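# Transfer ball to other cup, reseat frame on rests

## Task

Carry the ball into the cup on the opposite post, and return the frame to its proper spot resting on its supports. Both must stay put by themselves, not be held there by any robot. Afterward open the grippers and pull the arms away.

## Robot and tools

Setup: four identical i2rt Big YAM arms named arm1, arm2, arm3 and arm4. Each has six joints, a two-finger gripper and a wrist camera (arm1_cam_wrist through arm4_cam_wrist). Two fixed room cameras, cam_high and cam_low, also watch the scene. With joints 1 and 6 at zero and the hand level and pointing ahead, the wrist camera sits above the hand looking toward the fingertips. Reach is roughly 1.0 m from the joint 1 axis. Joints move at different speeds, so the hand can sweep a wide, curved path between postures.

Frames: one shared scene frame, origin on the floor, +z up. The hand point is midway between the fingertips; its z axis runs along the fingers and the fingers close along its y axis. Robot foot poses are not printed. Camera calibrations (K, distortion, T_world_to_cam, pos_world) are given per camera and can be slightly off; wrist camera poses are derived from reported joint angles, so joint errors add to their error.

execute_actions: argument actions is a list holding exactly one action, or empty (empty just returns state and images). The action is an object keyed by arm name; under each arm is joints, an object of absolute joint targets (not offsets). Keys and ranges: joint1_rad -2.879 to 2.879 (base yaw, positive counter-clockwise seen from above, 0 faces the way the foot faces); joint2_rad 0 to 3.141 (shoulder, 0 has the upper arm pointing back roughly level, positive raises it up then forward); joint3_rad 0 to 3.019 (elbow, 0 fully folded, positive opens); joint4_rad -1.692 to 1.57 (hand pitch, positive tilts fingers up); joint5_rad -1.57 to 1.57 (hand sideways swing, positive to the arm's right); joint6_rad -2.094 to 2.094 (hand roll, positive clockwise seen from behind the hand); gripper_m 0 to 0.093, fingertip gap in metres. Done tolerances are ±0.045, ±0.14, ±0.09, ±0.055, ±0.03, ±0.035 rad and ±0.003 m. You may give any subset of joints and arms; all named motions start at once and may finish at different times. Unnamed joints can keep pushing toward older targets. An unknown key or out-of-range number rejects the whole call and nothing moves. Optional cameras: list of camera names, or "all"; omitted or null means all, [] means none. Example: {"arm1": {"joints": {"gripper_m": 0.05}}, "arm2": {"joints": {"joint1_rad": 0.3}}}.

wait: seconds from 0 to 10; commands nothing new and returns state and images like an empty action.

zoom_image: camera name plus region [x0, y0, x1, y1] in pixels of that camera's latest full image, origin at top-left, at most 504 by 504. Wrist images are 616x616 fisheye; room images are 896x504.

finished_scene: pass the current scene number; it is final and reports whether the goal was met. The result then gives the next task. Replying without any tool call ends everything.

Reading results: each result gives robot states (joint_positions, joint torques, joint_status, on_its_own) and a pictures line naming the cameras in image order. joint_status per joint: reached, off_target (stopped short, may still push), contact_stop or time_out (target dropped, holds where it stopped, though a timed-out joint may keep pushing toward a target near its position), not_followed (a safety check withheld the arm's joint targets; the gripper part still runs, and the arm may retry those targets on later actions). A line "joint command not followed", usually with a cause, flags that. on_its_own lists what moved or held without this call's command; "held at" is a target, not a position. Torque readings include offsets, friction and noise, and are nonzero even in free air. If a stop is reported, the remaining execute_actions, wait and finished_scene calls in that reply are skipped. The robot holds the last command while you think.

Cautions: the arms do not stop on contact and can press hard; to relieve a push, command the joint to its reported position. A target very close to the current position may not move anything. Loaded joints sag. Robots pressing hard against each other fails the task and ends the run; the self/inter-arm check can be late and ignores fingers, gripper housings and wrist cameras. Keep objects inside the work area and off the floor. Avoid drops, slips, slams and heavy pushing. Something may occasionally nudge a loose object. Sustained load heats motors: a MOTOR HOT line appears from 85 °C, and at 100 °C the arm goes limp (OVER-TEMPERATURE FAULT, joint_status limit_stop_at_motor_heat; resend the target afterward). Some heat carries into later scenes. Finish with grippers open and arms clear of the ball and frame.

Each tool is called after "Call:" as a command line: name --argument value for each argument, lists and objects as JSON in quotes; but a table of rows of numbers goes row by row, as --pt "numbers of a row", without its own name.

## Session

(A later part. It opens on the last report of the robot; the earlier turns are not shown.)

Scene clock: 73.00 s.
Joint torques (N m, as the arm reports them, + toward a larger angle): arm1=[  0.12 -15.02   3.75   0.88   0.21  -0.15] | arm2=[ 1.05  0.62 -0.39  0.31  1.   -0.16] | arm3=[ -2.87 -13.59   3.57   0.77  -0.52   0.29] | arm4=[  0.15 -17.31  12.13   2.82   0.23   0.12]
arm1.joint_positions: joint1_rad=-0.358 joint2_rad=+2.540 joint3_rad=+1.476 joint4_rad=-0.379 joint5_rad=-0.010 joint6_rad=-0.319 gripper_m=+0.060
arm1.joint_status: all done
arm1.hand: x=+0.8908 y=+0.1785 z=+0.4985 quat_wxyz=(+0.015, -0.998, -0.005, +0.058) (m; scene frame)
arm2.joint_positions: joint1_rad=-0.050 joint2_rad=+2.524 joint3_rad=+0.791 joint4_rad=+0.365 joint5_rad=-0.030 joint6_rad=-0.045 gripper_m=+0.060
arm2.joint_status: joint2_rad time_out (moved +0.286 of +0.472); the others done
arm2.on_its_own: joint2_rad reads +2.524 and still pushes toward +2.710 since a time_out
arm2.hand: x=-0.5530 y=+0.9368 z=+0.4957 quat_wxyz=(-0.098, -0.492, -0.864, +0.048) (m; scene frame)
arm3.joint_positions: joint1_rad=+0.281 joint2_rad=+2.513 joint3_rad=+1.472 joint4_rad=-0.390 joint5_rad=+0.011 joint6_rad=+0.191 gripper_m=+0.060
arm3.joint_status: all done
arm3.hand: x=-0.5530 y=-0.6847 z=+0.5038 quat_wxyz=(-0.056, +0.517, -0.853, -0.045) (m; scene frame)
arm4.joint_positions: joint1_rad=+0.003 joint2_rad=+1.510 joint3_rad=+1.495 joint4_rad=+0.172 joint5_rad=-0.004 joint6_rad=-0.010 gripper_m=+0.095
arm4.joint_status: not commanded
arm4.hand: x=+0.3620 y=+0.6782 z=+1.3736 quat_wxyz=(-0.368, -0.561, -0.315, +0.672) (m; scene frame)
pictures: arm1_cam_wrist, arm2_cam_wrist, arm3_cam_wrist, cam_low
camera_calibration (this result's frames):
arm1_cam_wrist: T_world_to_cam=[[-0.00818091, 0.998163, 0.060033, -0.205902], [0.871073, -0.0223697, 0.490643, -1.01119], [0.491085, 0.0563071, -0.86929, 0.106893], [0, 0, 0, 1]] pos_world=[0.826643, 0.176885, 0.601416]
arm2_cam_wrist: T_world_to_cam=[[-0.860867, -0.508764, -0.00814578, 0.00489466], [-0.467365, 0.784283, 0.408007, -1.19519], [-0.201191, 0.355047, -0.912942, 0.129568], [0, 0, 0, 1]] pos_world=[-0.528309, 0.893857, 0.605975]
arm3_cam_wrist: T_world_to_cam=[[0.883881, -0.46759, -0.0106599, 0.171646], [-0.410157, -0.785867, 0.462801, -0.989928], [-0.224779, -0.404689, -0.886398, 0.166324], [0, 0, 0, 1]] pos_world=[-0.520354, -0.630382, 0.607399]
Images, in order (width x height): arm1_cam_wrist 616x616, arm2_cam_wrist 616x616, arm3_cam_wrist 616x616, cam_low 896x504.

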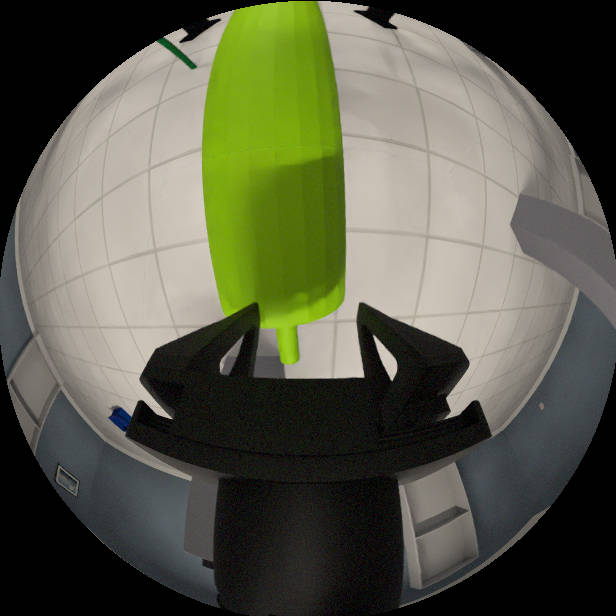

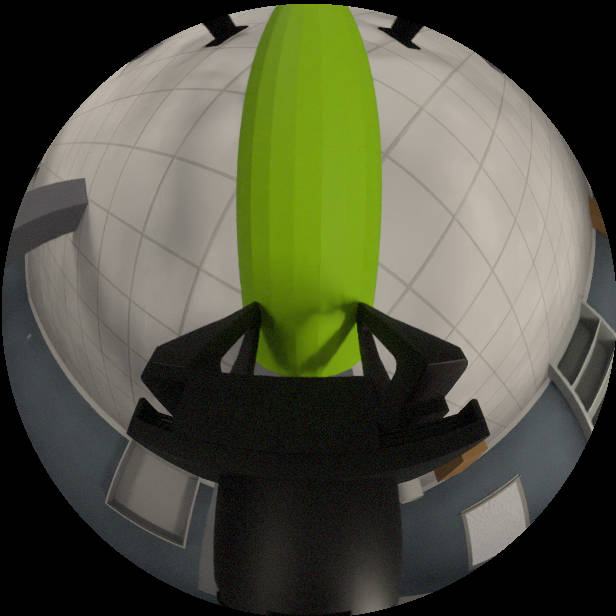

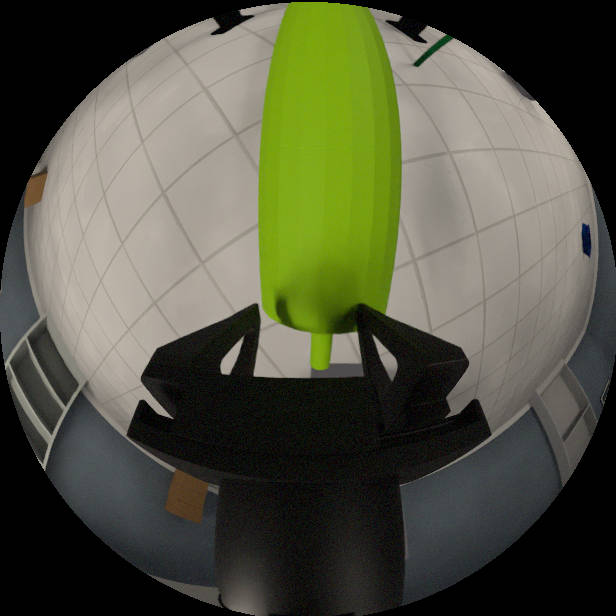

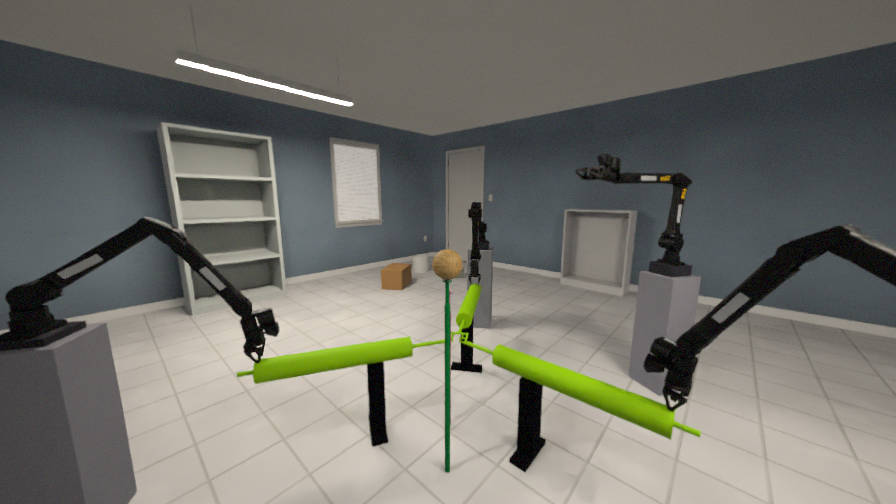

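Call:
execute_actions --actions '[{"arm1":{"joints":{"joint2_rad":2.47,"joint4_rad":-0.75,"gripper_m":0.09}},"arm2":{"joints":{"joint2_rad":2.45,"joint3_rad":0.7,"joint4_rad":0.1,"gripper_m":0.09}},"arm3":{"joints":{"joint2_rad":2.45,"joint4_rad":-0.76,"gripper_m":0.09}}}]' --cameras '[]'

Call:
execute_actions --actions '[{"arm1":{"joints":{"joint2_rad":2.61,"joint3_rad":1.45,"joint4_rad":-0.62}},"arm2":{"joints":{"joint2_rad":2.6,"joint4_rad":0.2}},"arm3":{"joints":{"joint2_rad":2.59,"joint3_rad":1.445,"joint4_rad":-0.63}}}]' --cameras '[]'

Call:
execute_actions --actions '[{"arm1":{"joints":{"joint4_rad":-0.375}},"arm2":{"joints":{"joint2_rad":2.7,"joint3_rad":0.79,"joint4_rad":0.3}},"arm3":{"joints":{"joint4_rad":-0.39}}}]' --cameras '["arm1_cam_wrist","arm2_cam_wrist","arm3_cam_wrist","cam_low"]'

Scene clock: 83.43 s.
Joint torques (N m, as the arm reports them, + toward a larger angle): arm1=[  0.1  -21.37   4.13  -0.4   -0.07  -0.15] | arm2=[  0.98 -11.24  -1.98  -0.14   0.05  -0.12] | arm3=[ -2.91 -21.83   3.75  -0.31  -0.16   0.31] | arm4=[  0.18 -17.33  12.13   2.83   0.23   0.12]
arm1.joint_positions: joint1_rad=-0.359 joint2_rad=+2.481 joint3_rad=+1.469 joint4_rad=-0.735 joint5_rad=-0.003 joint6_rad=-0.320 gripper_m=+0.090
arm1.joint_status: all done
arm1.hand: x=+0.9550 y=+0.1595 z=+0.5315 quat_wxyz=(-0.029, -0.996, -0.004, -0.087) (m; scene frame)
arm2.joint_positions: joint1_rad=-0.047 joint2_rad=+2.463 joint3_rad=+0.701 joint4_rad=+0.117 joint5_rad=-0.005 joint6_rad=-0.048 gripper_m=+0.090
arm2.joint_status: all done
arm2.hand: x=-0.5979 y=+1.0147 z=+0.5128 quat_wxyz=(+0.026, -0.494, -0.869, -0.016) (m; scene frame)
arm3.joint_positions: joint1_rad=+0.281 joint2_rad=+2.477 joint3_rad=+1.463 joint4_rad=-0.752 joint5_rad=+0.002 joint6_rad=+0.191 gripper_m=+0.090
arm3.joint_status: all done
arm3.hand: x=-0.5770 y=-0.7600 z=+0.5237 quat_wxyz=(+0.070, +0.517, -0.851, +0.064) (m; scene frame)
arm4.joint_positions: joint1_rad=+0.003 joint2_rad=+1.510 joint3_rad=+1.495 joint4_rad=+0.172 joint5_rad=-0.004 joint6_rad=-0.010 gripper_m=+0.095
arm4.joint_status: not commanded
arm4.hand: x=+0.3620 y=+0.6782 z=+1.3736 quat_wxyz=(-0.368, -0.561, -0.315, +0.672) (m; scene frame)
pictures: none
No camera images: the call's "cameras" was empty. Leave "cameras" out to get every camera's image.

Scene clock: 84.57 s.
Joint torques (N m, as the arm reports them, + toward a larger angle): arm1=[  0.14 -19.54   3.52   0.51  -0.07  -0.15] | arm2=[ 0.96 -9.37 -3.46  0.75  0.06 -0.12] | arm3=[ -2.84 -18.4    3.23   0.38  -0.16   0.29] | arm4=[  0.18 -17.34  12.14   2.82   0.24   0.12]
arm1.joint_positions: joint1_rad=-0.359 joint2_rad=+2.604 joint3_rad=+1.443 joint4_rad=-0.633 joint5_rad=-0.003 joint6_rad=-0.320 gripper_m=+0.090
arm1.joint_status: all done
arm1.hand: x=+0.9960 y=+0.1464 z=+0.4642 quat_wxyz=(-0.036, -0.993, -0.004, -0.109) (m; scene frame)
arm2.joint_positions: joint1_rad=-0.047 joint2_rad=+2.598 joint3_rad=+0.703 joint4_rad=+0.183 joint5_rad=-0.005 joint6_rad=-0.048 gripper_m=+0.090
arm2.joint_status: all done
arm2.hand: x=-0.6185 y=+1.0529 z=+0.4799 quat_wxyz=(+0.054, -0.493, -0.868, -0.034) (m; scene frame)
arm3.joint_positions: joint1_rad=+0.281 joint2_rad=+2.578 joint3_rad=+1.437 joint4_rad=-0.638 joint5_rad=+0.002 joint6_rad=+0.191 gripper_m=+0.090
arm3.joint_status: all done
arm3.hand: x=-0.5854 y=-0.7879 z=+0.4660 quat_wxyz=(+0.075, +0.516, -0.850, +0.068) (m; scene frame)
arm4.joint_positions: joint1_rad=+0.003 joint2_rad=+1.510 joint3_rad=+1.495 joint4_rad=+0.172 joint5_rad=-0.004 joint6_rad=-0.010 gripper_m=+0.095
arm4.joint_status: not commanded
arm4.hand: x=+0.3620 y=+0.6782 z=+1.3736 quat_wxyz=(-0.368, -0.561, -0.315, +0.672) (m; scene frame)
pictures: none
No camera images: the call's "cameras" was empty. Leave "cameras" out to get every camera's image.

Scene clock: 85.50 s.
Joint torques (N m, as the arm reports them, + toward a larger angle): arm1=[  0.14 -20.19   3.86   1.14  -0.07  -0.14] | arm2=[ 0.82 -9.62 -3.33  1.04  0.07 -0.12] | arm3=[ -2.81 -18.77   3.62   1.05  -0.16   0.29] | arm4=[  0.13 -17.34  12.13   2.82   0.23   0.12]
arm1.joint_positions: joint1_rad=-0.359 joint2_rad=+2.604 joint3_rad=+1.443 joint4_rad=-0.392 joint5_rad=-0.003 joint6_rad=-0.320 gripper_m=+0.090
arm1.joint_status: all done
arm1.hand: x=+0.9400 y=+0.1645 z=+0.4577 quat_wxyz=(+0.001, -1.000, -0.005, +0.005) (m; scene frame)
arm2.joint_positions: joint1_rad=-0.047 joint2_rad=+2.682 joint3_rad=+0.795 joint4_rad=+0.282 joint5_rad=-0.005 joint6_rad=-0.048 gripper_m=+0.090
arm2.joint_status: all done
arm2.hand: x=-0.5998 y=+1.0176 z=+0.4465 quat_wxyz=(+0.009, -0.494, -0.870, -0.005) (m; scene frame)
arm3.joint_positions: joint1_rad=+0.281 joint2_rad=+2.578 joint3_rad=+1.437 joint4_rad=-0.400 joint5_rad=+0.002 joint6_rad=+0.191 gripper_m=+0.090
arm3.joint_status: all done
arm3.hand: x=-0.5688 y=-0.7322 z=+0.4610 quat_wxyz=(-0.013, +0.519, -0.855, -0.012) (m; scene frame)
arm4.joint_positions: joint1_rad=+0.003 joint2_rad=+1.510 joint3_rad=+1.495 joint4_rad=+0.172 joint5_rad=-0.004 joint6_rad=-0.010 gripper_m=+0.095
arm4.joint_status: not commanded
arm4.hand: x=+0.3620 y=+0.6782 z=+1.3736 quat_wxyz=(-0.368, -0.561, -0.315, +0.672) (m; scene frame)
pictures: arm1_cam_wrist, arm2_cam_wrist, arm3_cam_wrist, cam_low
camera_calibration (this result's frames):
arm1_cam_wrist: T_world_to_cam=[[-0.0128082, 0.999419, 0.0315968, -0.171853], [0.813891, -0.00793671, 0.580963, -1.02427], [0.580876, 0.0331575, -0.813317, -0.0581337], [0, 0, 0, 1]] pos_world=[0.86521, 0.165552, 0.55321]
arm2_cam_wrist: T_world_to_cam=[[-0.859582, -0.51096, 0.00617126, 0.00187461], [-0.400781, 0.681623, 0.61218, -1.20719], [-0.317006, 0.523746, -0.790694, -0.249145], [0, 0, 0, 1]] pos_world=[-0.561186, 0.954292, 0.542006]
arm3_cam_wrist: T_world_to_cam=[[0.884153, -0.467193, 0.00220533, 0.157429], [-0.389229, -0.73398, 0.556574, -1.00732], [-0.258409, -0.492955, -0.830795, -0.00377629], [0, 0, 0, 1]] pos_world=[-0.532243, -0.667661, 0.557161]
Images, in order (width x height): arm1_cam_wrist 616x616, arm2_cam_wrist 616x616, arm3_cam_wrist 616x616, cam_low 896x504.

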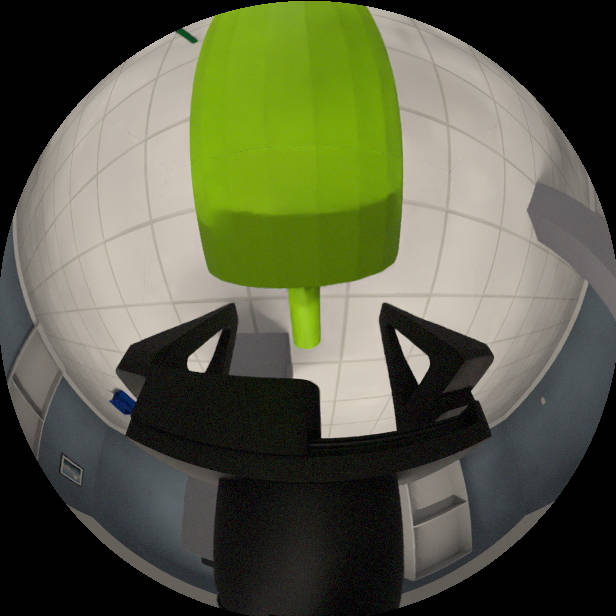

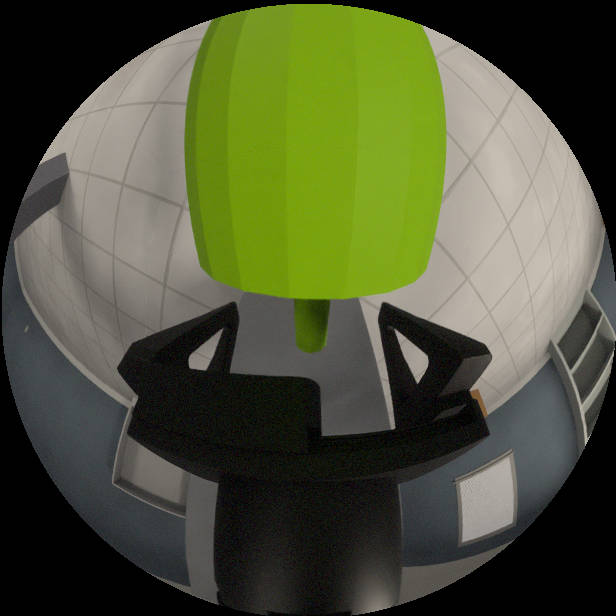

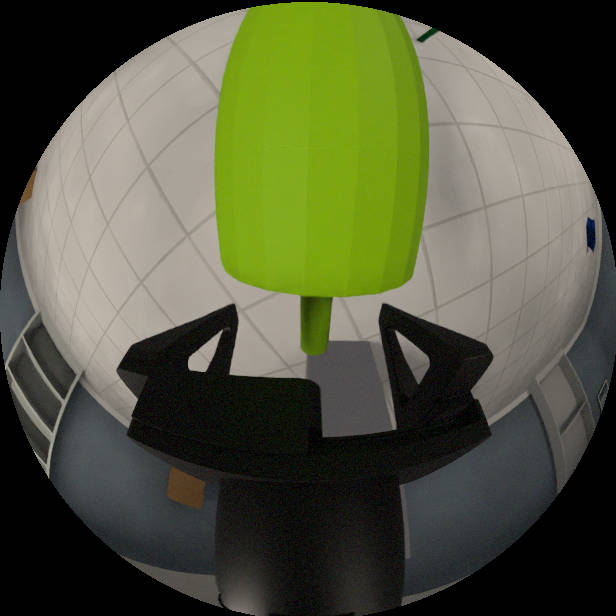

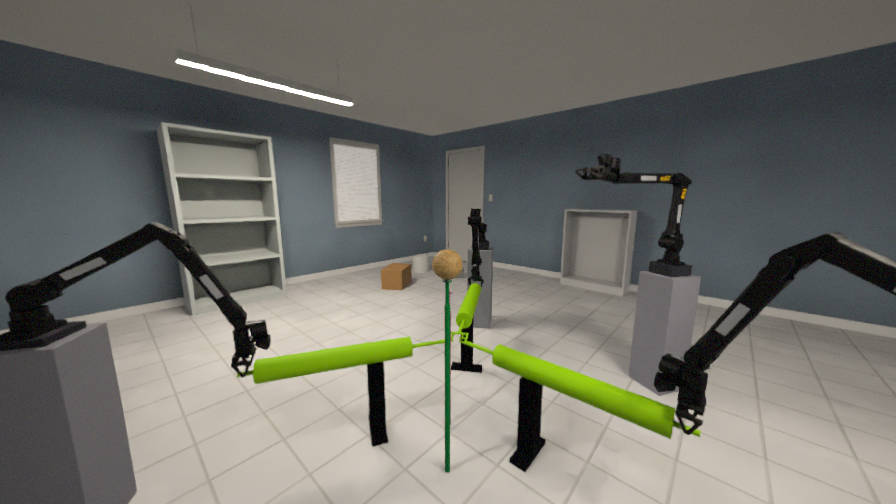

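Call:
execute_actions --actions '[{"arm1":{"joints":{"joint2_rad":2.65,"joint3_rad":1.465,"joint4_rad":-0.35,"joint1_rad":-0.35}},"arm2":{"joints":{"joint2_rad":2.72,"joint4_rad":0.33}},"arm3":{"joints":{"joint2_rad":2.635,"joint3_rad":1.46,"joint4_rad":-0.37,"joint1_rad":0.262}}}]' --cameras '[]'

Call:
execute_actions --actions '[{"arm1":{"joints":{"gripper_m":0}},"arm2":{"joints":{"gripper_m":0}},"arm3":{"joints":{"gripper_m":0}}}]'

Call:
zoom_image --camera "cam_low" --region '[600, 330, 780, 480]'

Call:
zoom_image --camera "cam_low" --region '[200, 310, 320, 410]'

Scene clock: 90.87 s.
Joint torques (N m, as the arm reports them, + toward a larger angle): arm1=[  0.51 -18.11   4.68   1.13  -0.07  -0.14] | arm2=[ 0.87 -9.11 -3.44  1.04  0.06 -0.11] | arm3=[ -3.46 -17.31   4.34   0.99  -0.16   0.28] | arm4=[  0.13 -17.35  12.14   2.83   0.23   0.12]
arm1.joint_positions: joint1_rad=-0.357 joint2_rad=+2.618 joint3_rad=+1.446 joint4_rad=-0.366 joint5_rad=-0.003 joint6_rad=-0.320 gripper_m=+0.090
arm1.joint_status: all done
arm1.hand: x=+0.9376 y=+0.1641 z=+0.4513 quat_wxyz=(+0.003, -1.000, -0.006, +0.013) (m; scene frame)
arm2.joint_positions: joint1_rad=-0.047 joint2_rad=+2.698 joint3_rad=+0.795 joint4_rad=+0.310 joint5_rad=-0.005 joint6_rad=-0.048 gripper_m=+0.090
arm2.joint_status: all done
arm2.hand: x=-0.6003 y=+1.0184 z=+0.4425 quat_wxyz=(+0.004, -0.494, -0.870, -0.002) (m; scene frame)
arm3.joint_positions: joint1_rad=+0.278 joint2_rad=+2.607 joint3_rad=+1.440 joint4_rad=-0.379 joint5_rad=+0.002 joint6_rad=+0.191 gripper_m=+0.090
arm3.joint_status: all done
arm3.hand: x=-0.5689 y=-0.7391 z=+0.4464 quat_wxyz=(-0.011, +0.517, -0.856, -0.010) (m; scene frame)
arm4.joint_positions: joint1_rad=+0.003 joint2_rad=+1.510 joint3_rad=+1.495 joint4_rad=+0.172 joint5_rad=-0.004 joint6_rad=-0.010 gripper_m=+0.095
arm4.joint_status: not commanded
arm4.hand: x=+0.3620 y=+0.6782 z=+1.3736 quat_wxyz=(-0.368, -0.561, -0.315, +0.672) (m; scene frame)
pictures: none
No camera images: the call's "cameras" was empty. Leave "cameras" out to get every camera's image.

Scene clock: 91.57 s.
Joint torques (N m, as the arm reports them, + toward a larger angle): arm1=[  0.26 -18.1    4.68   1.1   -0.09  -0.1 ] | arm2=[ 0.76 -9.21 -3.54  1.02 -0.15 -0.12] | arm3=[ -3.34 -17.44   4.16   0.91  -0.18   0.28] | arm4=[  0.19 -17.38  12.14   2.82   0.23   0.13]
arm1.joint_positions: joint1_rad=-0.355 joint2_rad=+2.619 joint3_rad=+1.446 joint4_rad=-0.366 joint5_rad=-0.003 joint6_rad=-0.324 gripper_m=+0.017
arm1.joint_status: gripper_m off_target (ended at +0.017, target +0.000)
arm1.hand: x=+0.9374 y=+0.1628 z=+0.4509 quat_wxyz=(+0.004, -1.000, -0.009, +0.013) (m; scene frame)
arm2.joint_positions: joint1_rad=-0.047 joint2_rad=+2.699 joint3_rad=+0.795 joint4_rad=+0.311 joint5_rad=+0.001 joint6_rad=-0.049 gripper_m=+0.019
arm2.joint_status: gripper_m off_target (ended at +0.019, target +0.000)
arm2.hand: x=-0.6013 y=+1.0183 z=+0.4423 quat_wxyz=(+0.005, -0.493, -0.870, +0.000) (m; scene frame)
arm3.joint_positions: joint1_rad=+0.277 joint2_rad=+2.607 joint3_rad=+1.440 joint4_rad=-0.377 joint5_rad=+0.003 joint6_rad=+0.194 gripper_m=+0.019
arm3.joint_status: gripper_m off_target (ended at +0.019, target +0.000)
arm3.hand: x=-0.5680 y=-0.7387 z=+0.4465 quat_wxyz=(-0.012, +0.515, -0.857, -0.010) (m; scene frame)
arm4.joint_positions: joint1_rad=+0.003 joint2_rad=+1.510 joint3_rad=+1.495 joint4_rad=+0.172 joint5_rad=-0.004 joint6_rad=-0.010 gripper_m=+0.095
arm4.joint_status: not commanded
arm4.hand: x=+0.3620 y=+0.6782 z=+1.3736 quat_wxyz=(-0.368, -0.561, -0.315, +0.672) (m; scene frame)
pictures: arm1_cam_wrist, arm2_cam_wrist, arm3_cam_wrist, arm4_cam_wrist, cam_high, cam_low
camera_calibration (this result's frames):
arm1_cam_wrist: T_world_to_cam=[[-0.0210921, 0.999093, 0.037001, -0.164616], [0.822432, -0.00370456, 0.568851, -1.02146], [0.568472, 0.042429, -0.821608, -0.048208], [0, 0, 0, 1]] pos_world=[0.864019, 0.162728, 0.547544]
arm2_cam_wrist: T_world_to_cam=[[-0.85913, -0.511614, 0.0120682, -0.000648443], [-0.40203, 0.689325, 0.602663, -1.20999], [-0.31665, 0.512914, -0.797905, -0.2389], [0, 0, 0, 1]] pos_world=[-0.562657, 0.956282, 0.538606]
arm3_cam_wrist: T_world_to_cam=[[0.880555, -0.473929, 0.0035861, 0.146119], [-0.394552, -0.728839, 0.559574, -1.00428], [-0.262585, -0.494151, -0.828773, -0.0230162], [0, 0, 0, 1]] pos_world=[-0.530952, -0.674085, 0.542373]
arm4_cam_wrist: T_world_to_cam=[[-0.849677, 0.527303, -0.0007884, -0.0460808], [0.225712, 0.362352, -0.904298, 0.923809], [-0.476553, -0.768539, -0.426901, 1.40097], [0, 0, 0, 1]] pos_world=[0.41997, 0.766257, 1.43344]
Images, in order (width x height): arm1_cam_wrist 616x616, arm2_cam_wrist 616x616, arm3_cam_wrist 616x616, arm4_cam_wrist 616x616, cam_high 896x504, cam_low 896x504.

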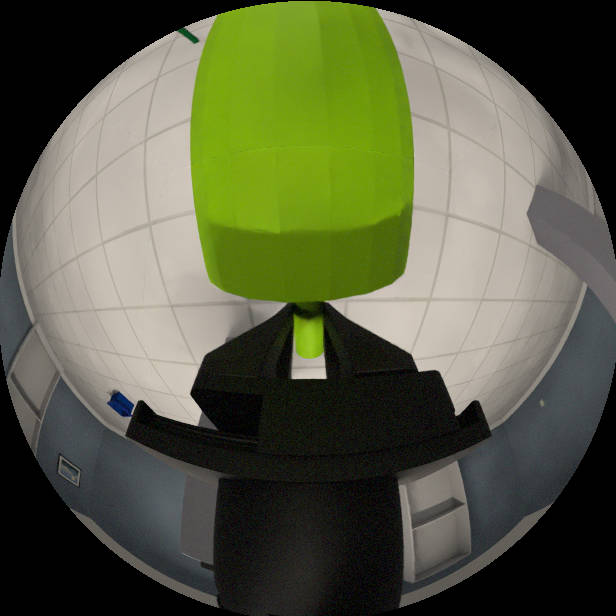

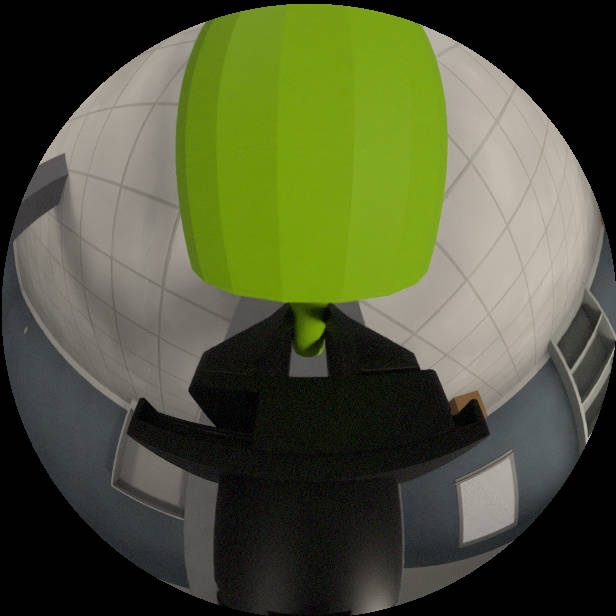

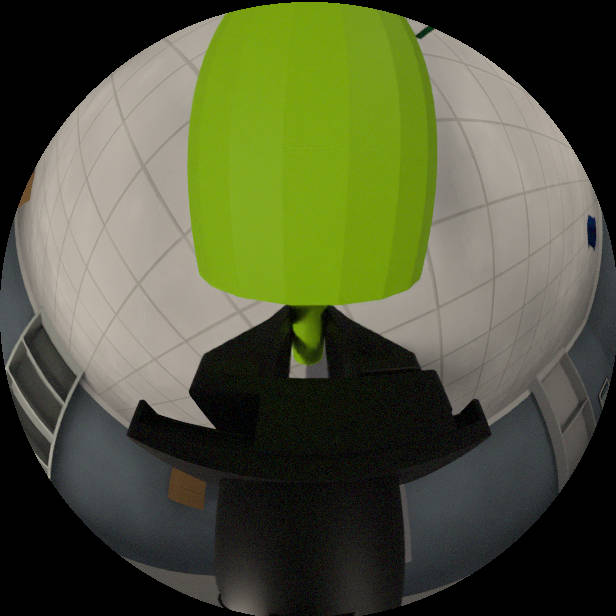

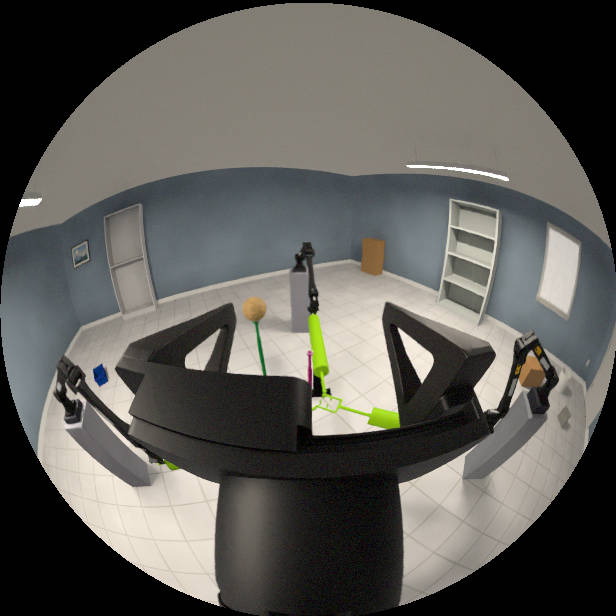

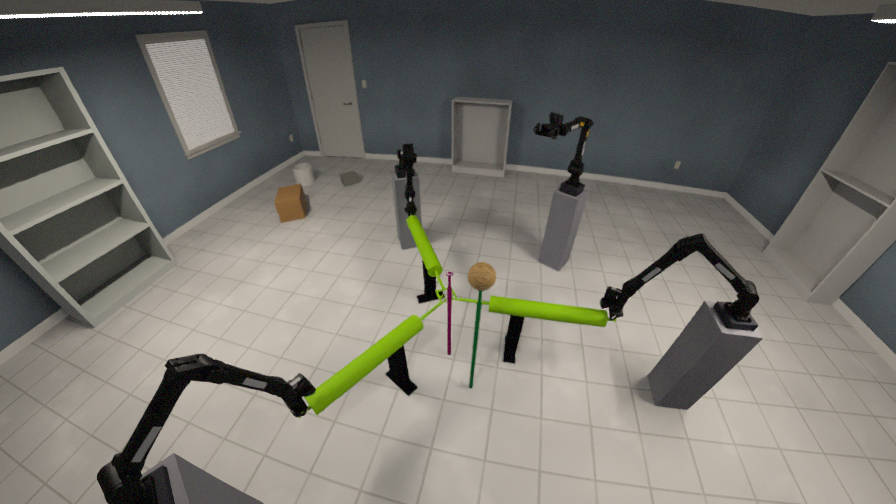

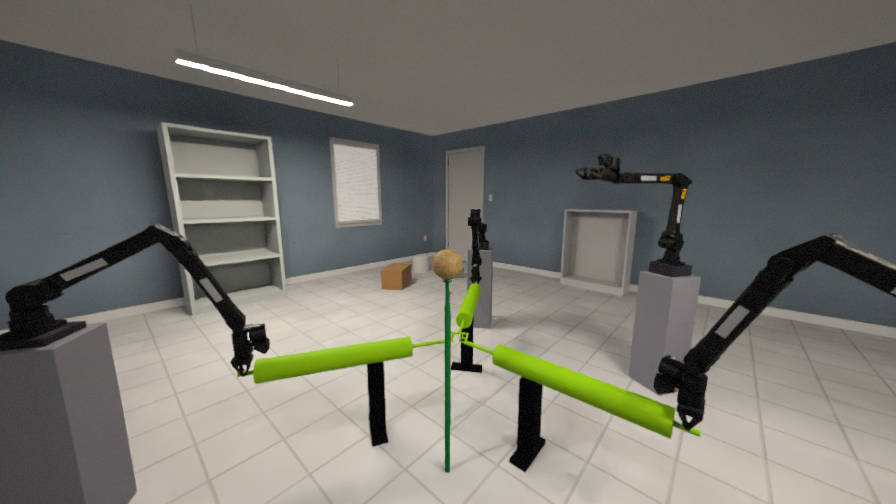

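Region (600, 330, 780, 480) of cam_low's 896x504 image, scaled by 2.800, with more detail than that image has.

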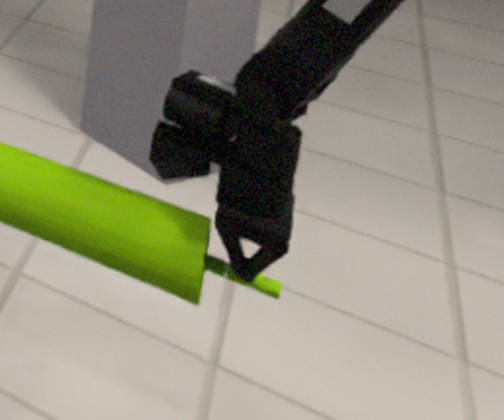

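Region (200, 310, 320, 410) of cam_low's 896x504 image, scaled by 4.200, with more detail than that image has.

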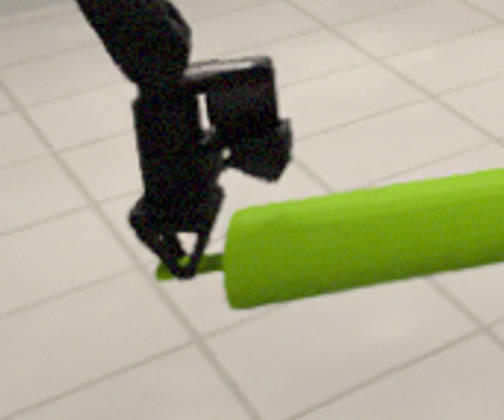

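Arm1 is too shallow; regrasp deeper.

Call:
execute_actions --actions '[{"arm1":{"joints":{"joint2_rad":2.7,"joint3_rad":1.49,"joint4_rad":-0.35,"gripper_m":0.05}},"arm2":{"joints":{"joint2_rad":2.75,"joint3_rad":0.815,"joint4_rad":0.36,"gripper_m":0.05}},"arm3":{"joints":{"joint2_rad":2.66,"joint3_rad":1.475,"gripper_m":0.05}},"arm4":{"joints":{"joint2_rad":1.4,"joint3_rad":1.1,"joint4_rad":0.1}}}]' --cameras '[]'

Call:
execute_actions --actions '[{"arm1":{"joints":{"gripper_m":0}},"arm2":{"joints":{"gripper_m":0}},"arm3":{"joints":{"gripper_m":0}}}]' --cameras '["cam_low","arm4_cam_wrist"]'

Call:
zoom_image --camera "cam_low" --region '[600, 330, 780, 480]'

Call:
zoom_image --camera "cam_low" --region '[200, 310, 320, 410]'

Scene clock: 99.43 s.
Joint torques (N m, as the arm reports them, + toward a larger angle): arm1=[  0.27 -18.87   3.94   0.94  -0.09  -0.1 ] | arm2=[ 0.96 -9.33 -3.06  1.08 -0.16 -0.09] | arm3=[ -3.27 -16.99   4.29   0.9   -0.17   0.27] | arm4=[  0.15 -15.12  11.81   1.58   0.23   0.12]
arm1.joint_positions: joint1_rad=-0.355 joint2_rad=+2.677 joint3_rad=+1.478 joint4_rad=-0.362 joint5_rad=-0.003 joint6_rad=-0.324 gripper_m=+0.050
arm1.joint_status: all done
arm1.hand: x=+0.9456 y=+0.1602 z=+0.4256 quat_wxyz=(+0.000, -1.000, -0.009, +0.001) (m; scene frame)
arm2.joint_positions: joint1_rad=-0.047 joint2_rad=+2.730 joint3_rad=+0.814 joint4_rad=+0.340 joint5_rad=+0.001 joint6_rad=-0.049 gripper_m=+0.050
arm2.joint_status: all done
arm2.hand: x=-0.5999 y=+1.0156 z=+0.4322 quat_wxyz=(-0.002, -0.493, -0.870, +0.005) (m; scene frame)
arm3.joint_positions: joint1_rad=+0.277 joint2_rad=+2.629 joint3_rad=+1.453 joint4_rad=-0.377 joint5_rad=+0.002 joint6_rad=+0.194 gripper_m=+0.050
arm3.joint_status: all done
arm3.hand: x=-0.5688 y=-0.7410 z=+0.4373 quat_wxyz=(-0.008, +0.515, -0.857, -0.007) (m; scene frame)
arm4.joint_positions: joint1_rad=+0.003 joint2_rad=+1.412 joint3_rad=+1.096 joint4_rad=+0.111 joint5_rad=-0.004 joint6_rad=-0.010 gripper_m=+0.095
arm4.joint_status: all done
arm4.hand: x=+0.3914 y=+0.7249 z=+1.1734 quat_wxyz=(-0.307, -0.672, -0.377, +0.559) (m; scene frame)
pictures: none
No camera images: the call's "cameras" was empty. Leave "cameras" out to get every camera's image.

Scene clock: 100.07 s.
Joint torques (N m, as the arm reports them, + toward a larger angle): arm1=[  0.33 -18.76   3.98   0.89  -0.34   0.1 ] | arm2=[ 0.98 -9.32 -3.02  1.05 -0.02 -0.13] | arm3=[ -3.38 -17.03   4.27   0.89   0.01   0.21] | arm4=[  0.18 -15.21  11.72   1.57   0.23   0.13]
arm1.joint_positions: joint1_rad=-0.355 joint2_rad=+2.677 joint3_rad=+1.478 joint4_rad=-0.361 joint5_rad=+0.003 joint6_rad=-0.345 gripper_m=+0.018
arm1.joint_status: gripper_m off_target (ended at +0.018, target +0.000)
arm1.hand: x=+0.9457 y=+0.1615 z=+0.4256 quat_wxyz=(+0.003, -1.000, -0.019, +0.001) (m; scene frame)
arm2.joint_positions: joint1_rad=-0.047 joint2_rad=+2.730 joint3_rad=+0.814 joint4_rad=+0.341 joint5_rad=-0.003 joint6_rad=-0.048 gripper_m=+0.019
arm2.joint_status: gripper_m off_target (ended at +0.019, target +0.000)
arm2.hand: x=-0.5992 y=+1.0155 z=+0.4322 quat_wxyz=(-0.004, -0.494, -0.869, +0.004) (m; scene frame)
arm3.joint_positions: joint1_rad=+0.277 joint2_rad=+2.629 joint3_rad=+1.453 joint4_rad=-0.377 joint5_rad=-0.002 joint6_rad=+0.200 gripper_m=+0.019
arm3.joint_status: gripper_m off_target (ended at +0.019, target +0.000)
arm3.hand: x=-0.5696 y=-0.7409 z=+0.4371 quat_wxyz=(-0.007, +0.513, -0.858, -0.009) (m; scene frame)
arm4.joint_positions: joint1_rad=+0.003 joint2_rad=+1.412 joint3_rad=+1.096 joint4_rad=+0.111 joint5_rad=-0.004 joint6_rad=-0.010 gripper_m=+0.095
arm4.joint_status: not commanded
arm4.hand: x=+0.3914 y=+0.7249 z=+1.1734 quat_wxyz=(-0.307, -0.672, -0.377, +0.559) (m; scene frame)
pictures: arm4_cam_wrist, cam_low
camera_calibration (this result's frames):
arm4_cam_wrist: T_world_to_cam=[[-0.84943, 0.527694, -0.00274446, -0.0439162], [0.381434, 0.610385, -0.694218, 0.232016], [-0.36466, -0.590736, -0.71976, 1.5364], [0, 0, 0, 1]] pos_world=[0.434459, 0.789161, 1.26679]
Images, in order (width x height): arm4_cam_wrist 616x616, cam_low 896x504.

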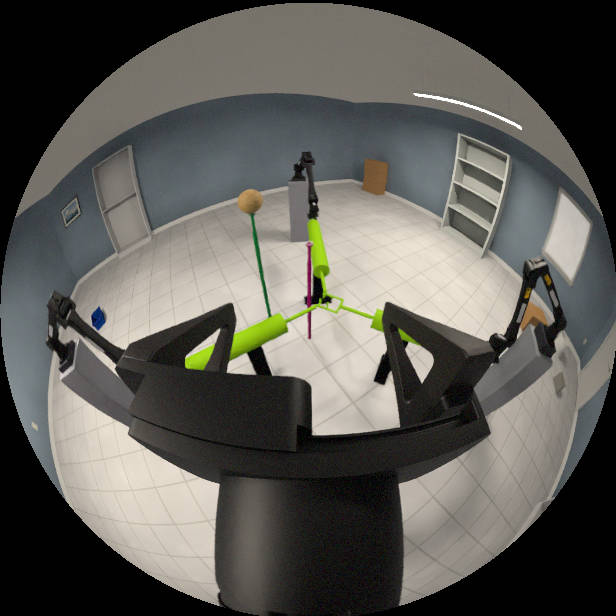

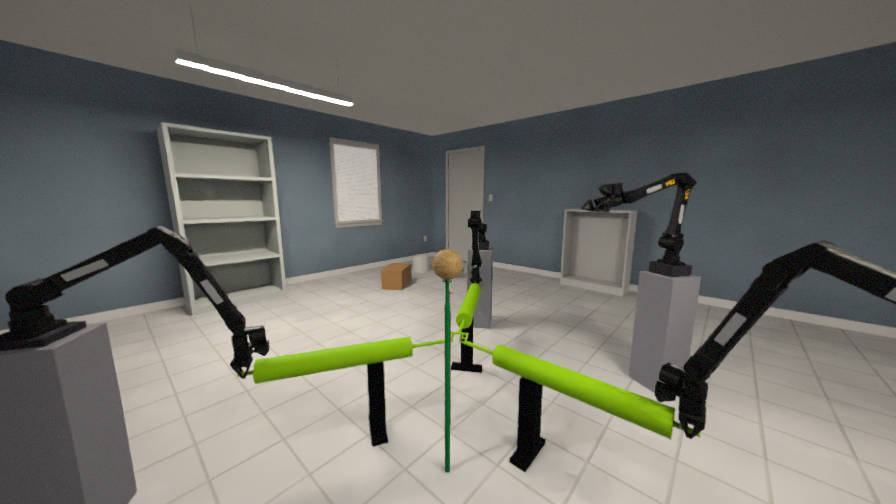

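Region (600, 330, 780, 480) of cam_low's 896x504 image, scaled by 2.800, with more detail than that image has.

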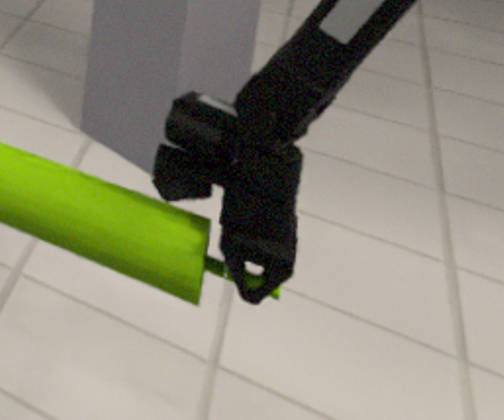

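Region (200, 310, 320, 410) of cam_low's 896x504 image, scaled by 4.200, with more detail than that image has.

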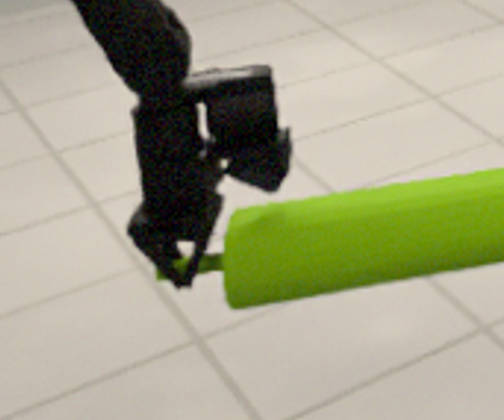

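Call:
execute_actions --actions '[{"arm1":{"joints":{"joint2_rad":2.56,"joint3_rad":1.435,"joint4_rad":-0.4,"joint6_rad":-0.34}},"arm2":{"joints":{"joint2_rad":2.6,"joint3_rad":0.74,"joint4_rad":0.31}},"arm3":{"joints":{"joint2_rad":2.51,"joint3_rad":1.415,"joint4_rad":-0.42}}}]' --cameras '[]'

Call:
execute_actions --actions '[{"arm1":{"joints":{"joint2_rad":2.47,"joint3_rad":1.385,"joint4_rad":-0.43}},"arm2":{"joints":{"joint2_rad":2.49,"joint3_rad":0.675,"joint4_rad":0.27}},"arm3":{"joints":{"joint2_rad":2.425,"joint3_rad":1.37,"joint4_rad":-0.455}}}]' --cameras '["cam_low"]'

Scene clock: 109.33 s.
Joint torques (N m, as the arm reports them, + toward a larger angle): arm1=[  0.12 -24.11   3.77   0.08  -0.31  -0.03] | arm2=[  0.77 -12.7   -4.17   0.21  -0.03  -0.12] | arm3=[ -2.72 -23.23   3.35   0.17   0.04   0.22] | arm4=[  0.14 -15.24  11.73   1.58   0.23   0.13]
arm1.joint_positions: joint1_rad=-0.352 joint2_rad=+2.605 joint3_rad=+1.427 joint4_rad=-0.389 joint5_rad=+0.002 joint6_rad=-0.344 gripper_m=+0.018
arm1.joint_status: all done
arm1.hand: x=+0.9475 y=+0.1588 z=+0.4548 quat_wxyz=(+0.002, -1.000, -0.021, -0.002) (m; scene frame)
arm2.joint_positions: joint1_rad=-0.047 joint2_rad=+2.637 joint3_rad=+0.755 joint4_rad=+0.319 joint5_rad=-0.003 joint6_rad=-0.047 gripper_m=+0.019
arm2.joint_status: all done
arm2.hand: x=-0.5969 y=+1.0115 z=+0.4623 quat_wxyz=(-0.008, -0.494, -0.869, +0.007) (m; scene frame)
arm3.joint_positions: joint1_rad=+0.269 joint2_rad=+2.558 joint3_rad=+1.409 joint4_rad=-0.413 joint5_rad=-0.003 joint6_rad=+0.199 gripper_m=+0.019
arm3.joint_status: all done
arm3.hand: x=-0.5666 y=-0.7448 z=+0.4665 quat_wxyz=(-0.003, +0.510, -0.860, -0.006) (m; scene frame)
arm4.joint_positions: joint1_rad=+0.003 joint2_rad=+1.412 joint3_rad=+1.096 joint4_rad=+0.111 joint5_rad=-0.004 joint6_rad=-0.010 gripper_m=+0.095
arm4.joint_status: not commanded
arm4.hand: x=+0.3914 y=+0.7249 z=+1.1734 quat_wxyz=(-0.307, -0.672, -0.377, +0.559) (m; scene frame)
pictures: none
No camera images: the call's "cameras" was empty. Leave "cameras" out to get every camera's image.

Scene clock: 110.13 s.
Joint torques (N m, as the arm reports them, + toward a larger angle): arm1=[ -0.05 -23.51   4.37   0.33  -0.33  -0.02] | arm2=[  0.98 -12.55  -3.27   0.18  -0.02  -0.12] | arm3=[ -2.78 -22.64   3.79   0.34   0.05   0.22] | arm4=[  0.14 -15.23  11.73   1.58   0.23   0.13]
arm1.joint_positions: joint1_rad=-0.353 joint2_rad=+2.512 joint3_rad=+1.373 joint4_rad=-0.425 joint5_rad=+0.003 joint6_rad=-0.346 gripper_m=+0.018
arm1.joint_status: all done
arm1.hand: x=+0.9471 y=+0.1595 z=+0.4939 quat_wxyz=(+0.002, -1.000, -0.021, +0.000) (m; scene frame)
arm2.joint_positions: joint1_rad=-0.047 joint2_rad=+2.524 joint3_rad=+0.684 joint4_rad=+0.280 joint5_rad=-0.003 joint6_rad=-0.047 gripper_m=+0.019
arm2.joint_status: all done
arm2.hand: x=-0.5971 y=+1.0123 z=+0.4980 quat_wxyz=(-0.009, -0.494, -0.869, +0.007) (m; scene frame)
arm3.joint_positions: joint1_rad=+0.269 joint2_rad=+2.470 joint3_rad=+1.362 joint4_rad=-0.451 joint5_rad=-0.003 joint6_rad=+0.199 gripper_m=+0.019
arm3.joint_status: all done
arm3.hand: x=-0.5664 y=-0.7445 z=+0.5040 quat_wxyz=(-0.005, +0.510, -0.860, -0.007) (m; scene frame)
arm4.joint_positions: joint1_rad=+0.003 joint2_rad=+1.412 joint3_rad=+1.096 joint4_rad=+0.111 joint5_rad=-0.004 joint6_rad=-0.010 gripper_m=+0.095
arm4.joint_status: not commanded
arm4.hand: x=+0.3914 y=+0.7249 z=+1.1734 quat_wxyz=(-0.307, -0.672, -0.377, +0.559) (m; scene frame)
pictures: cam_low
Images, in order (width x height): cam_low 896x504.

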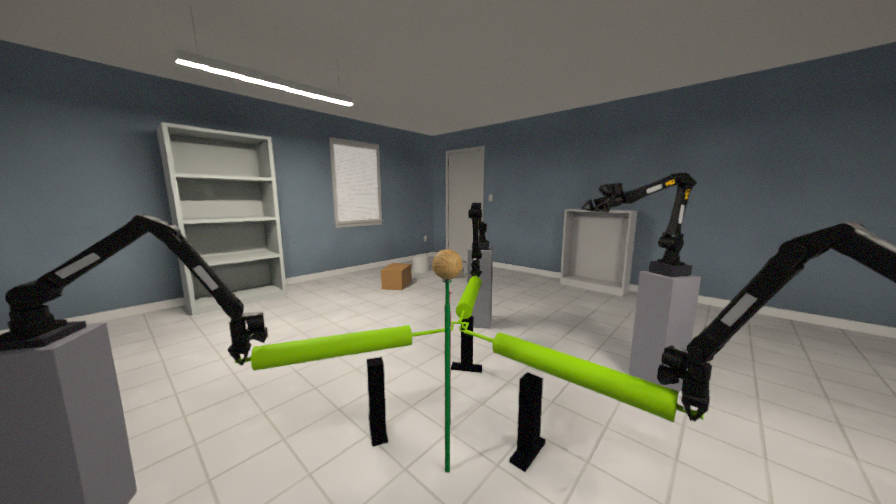

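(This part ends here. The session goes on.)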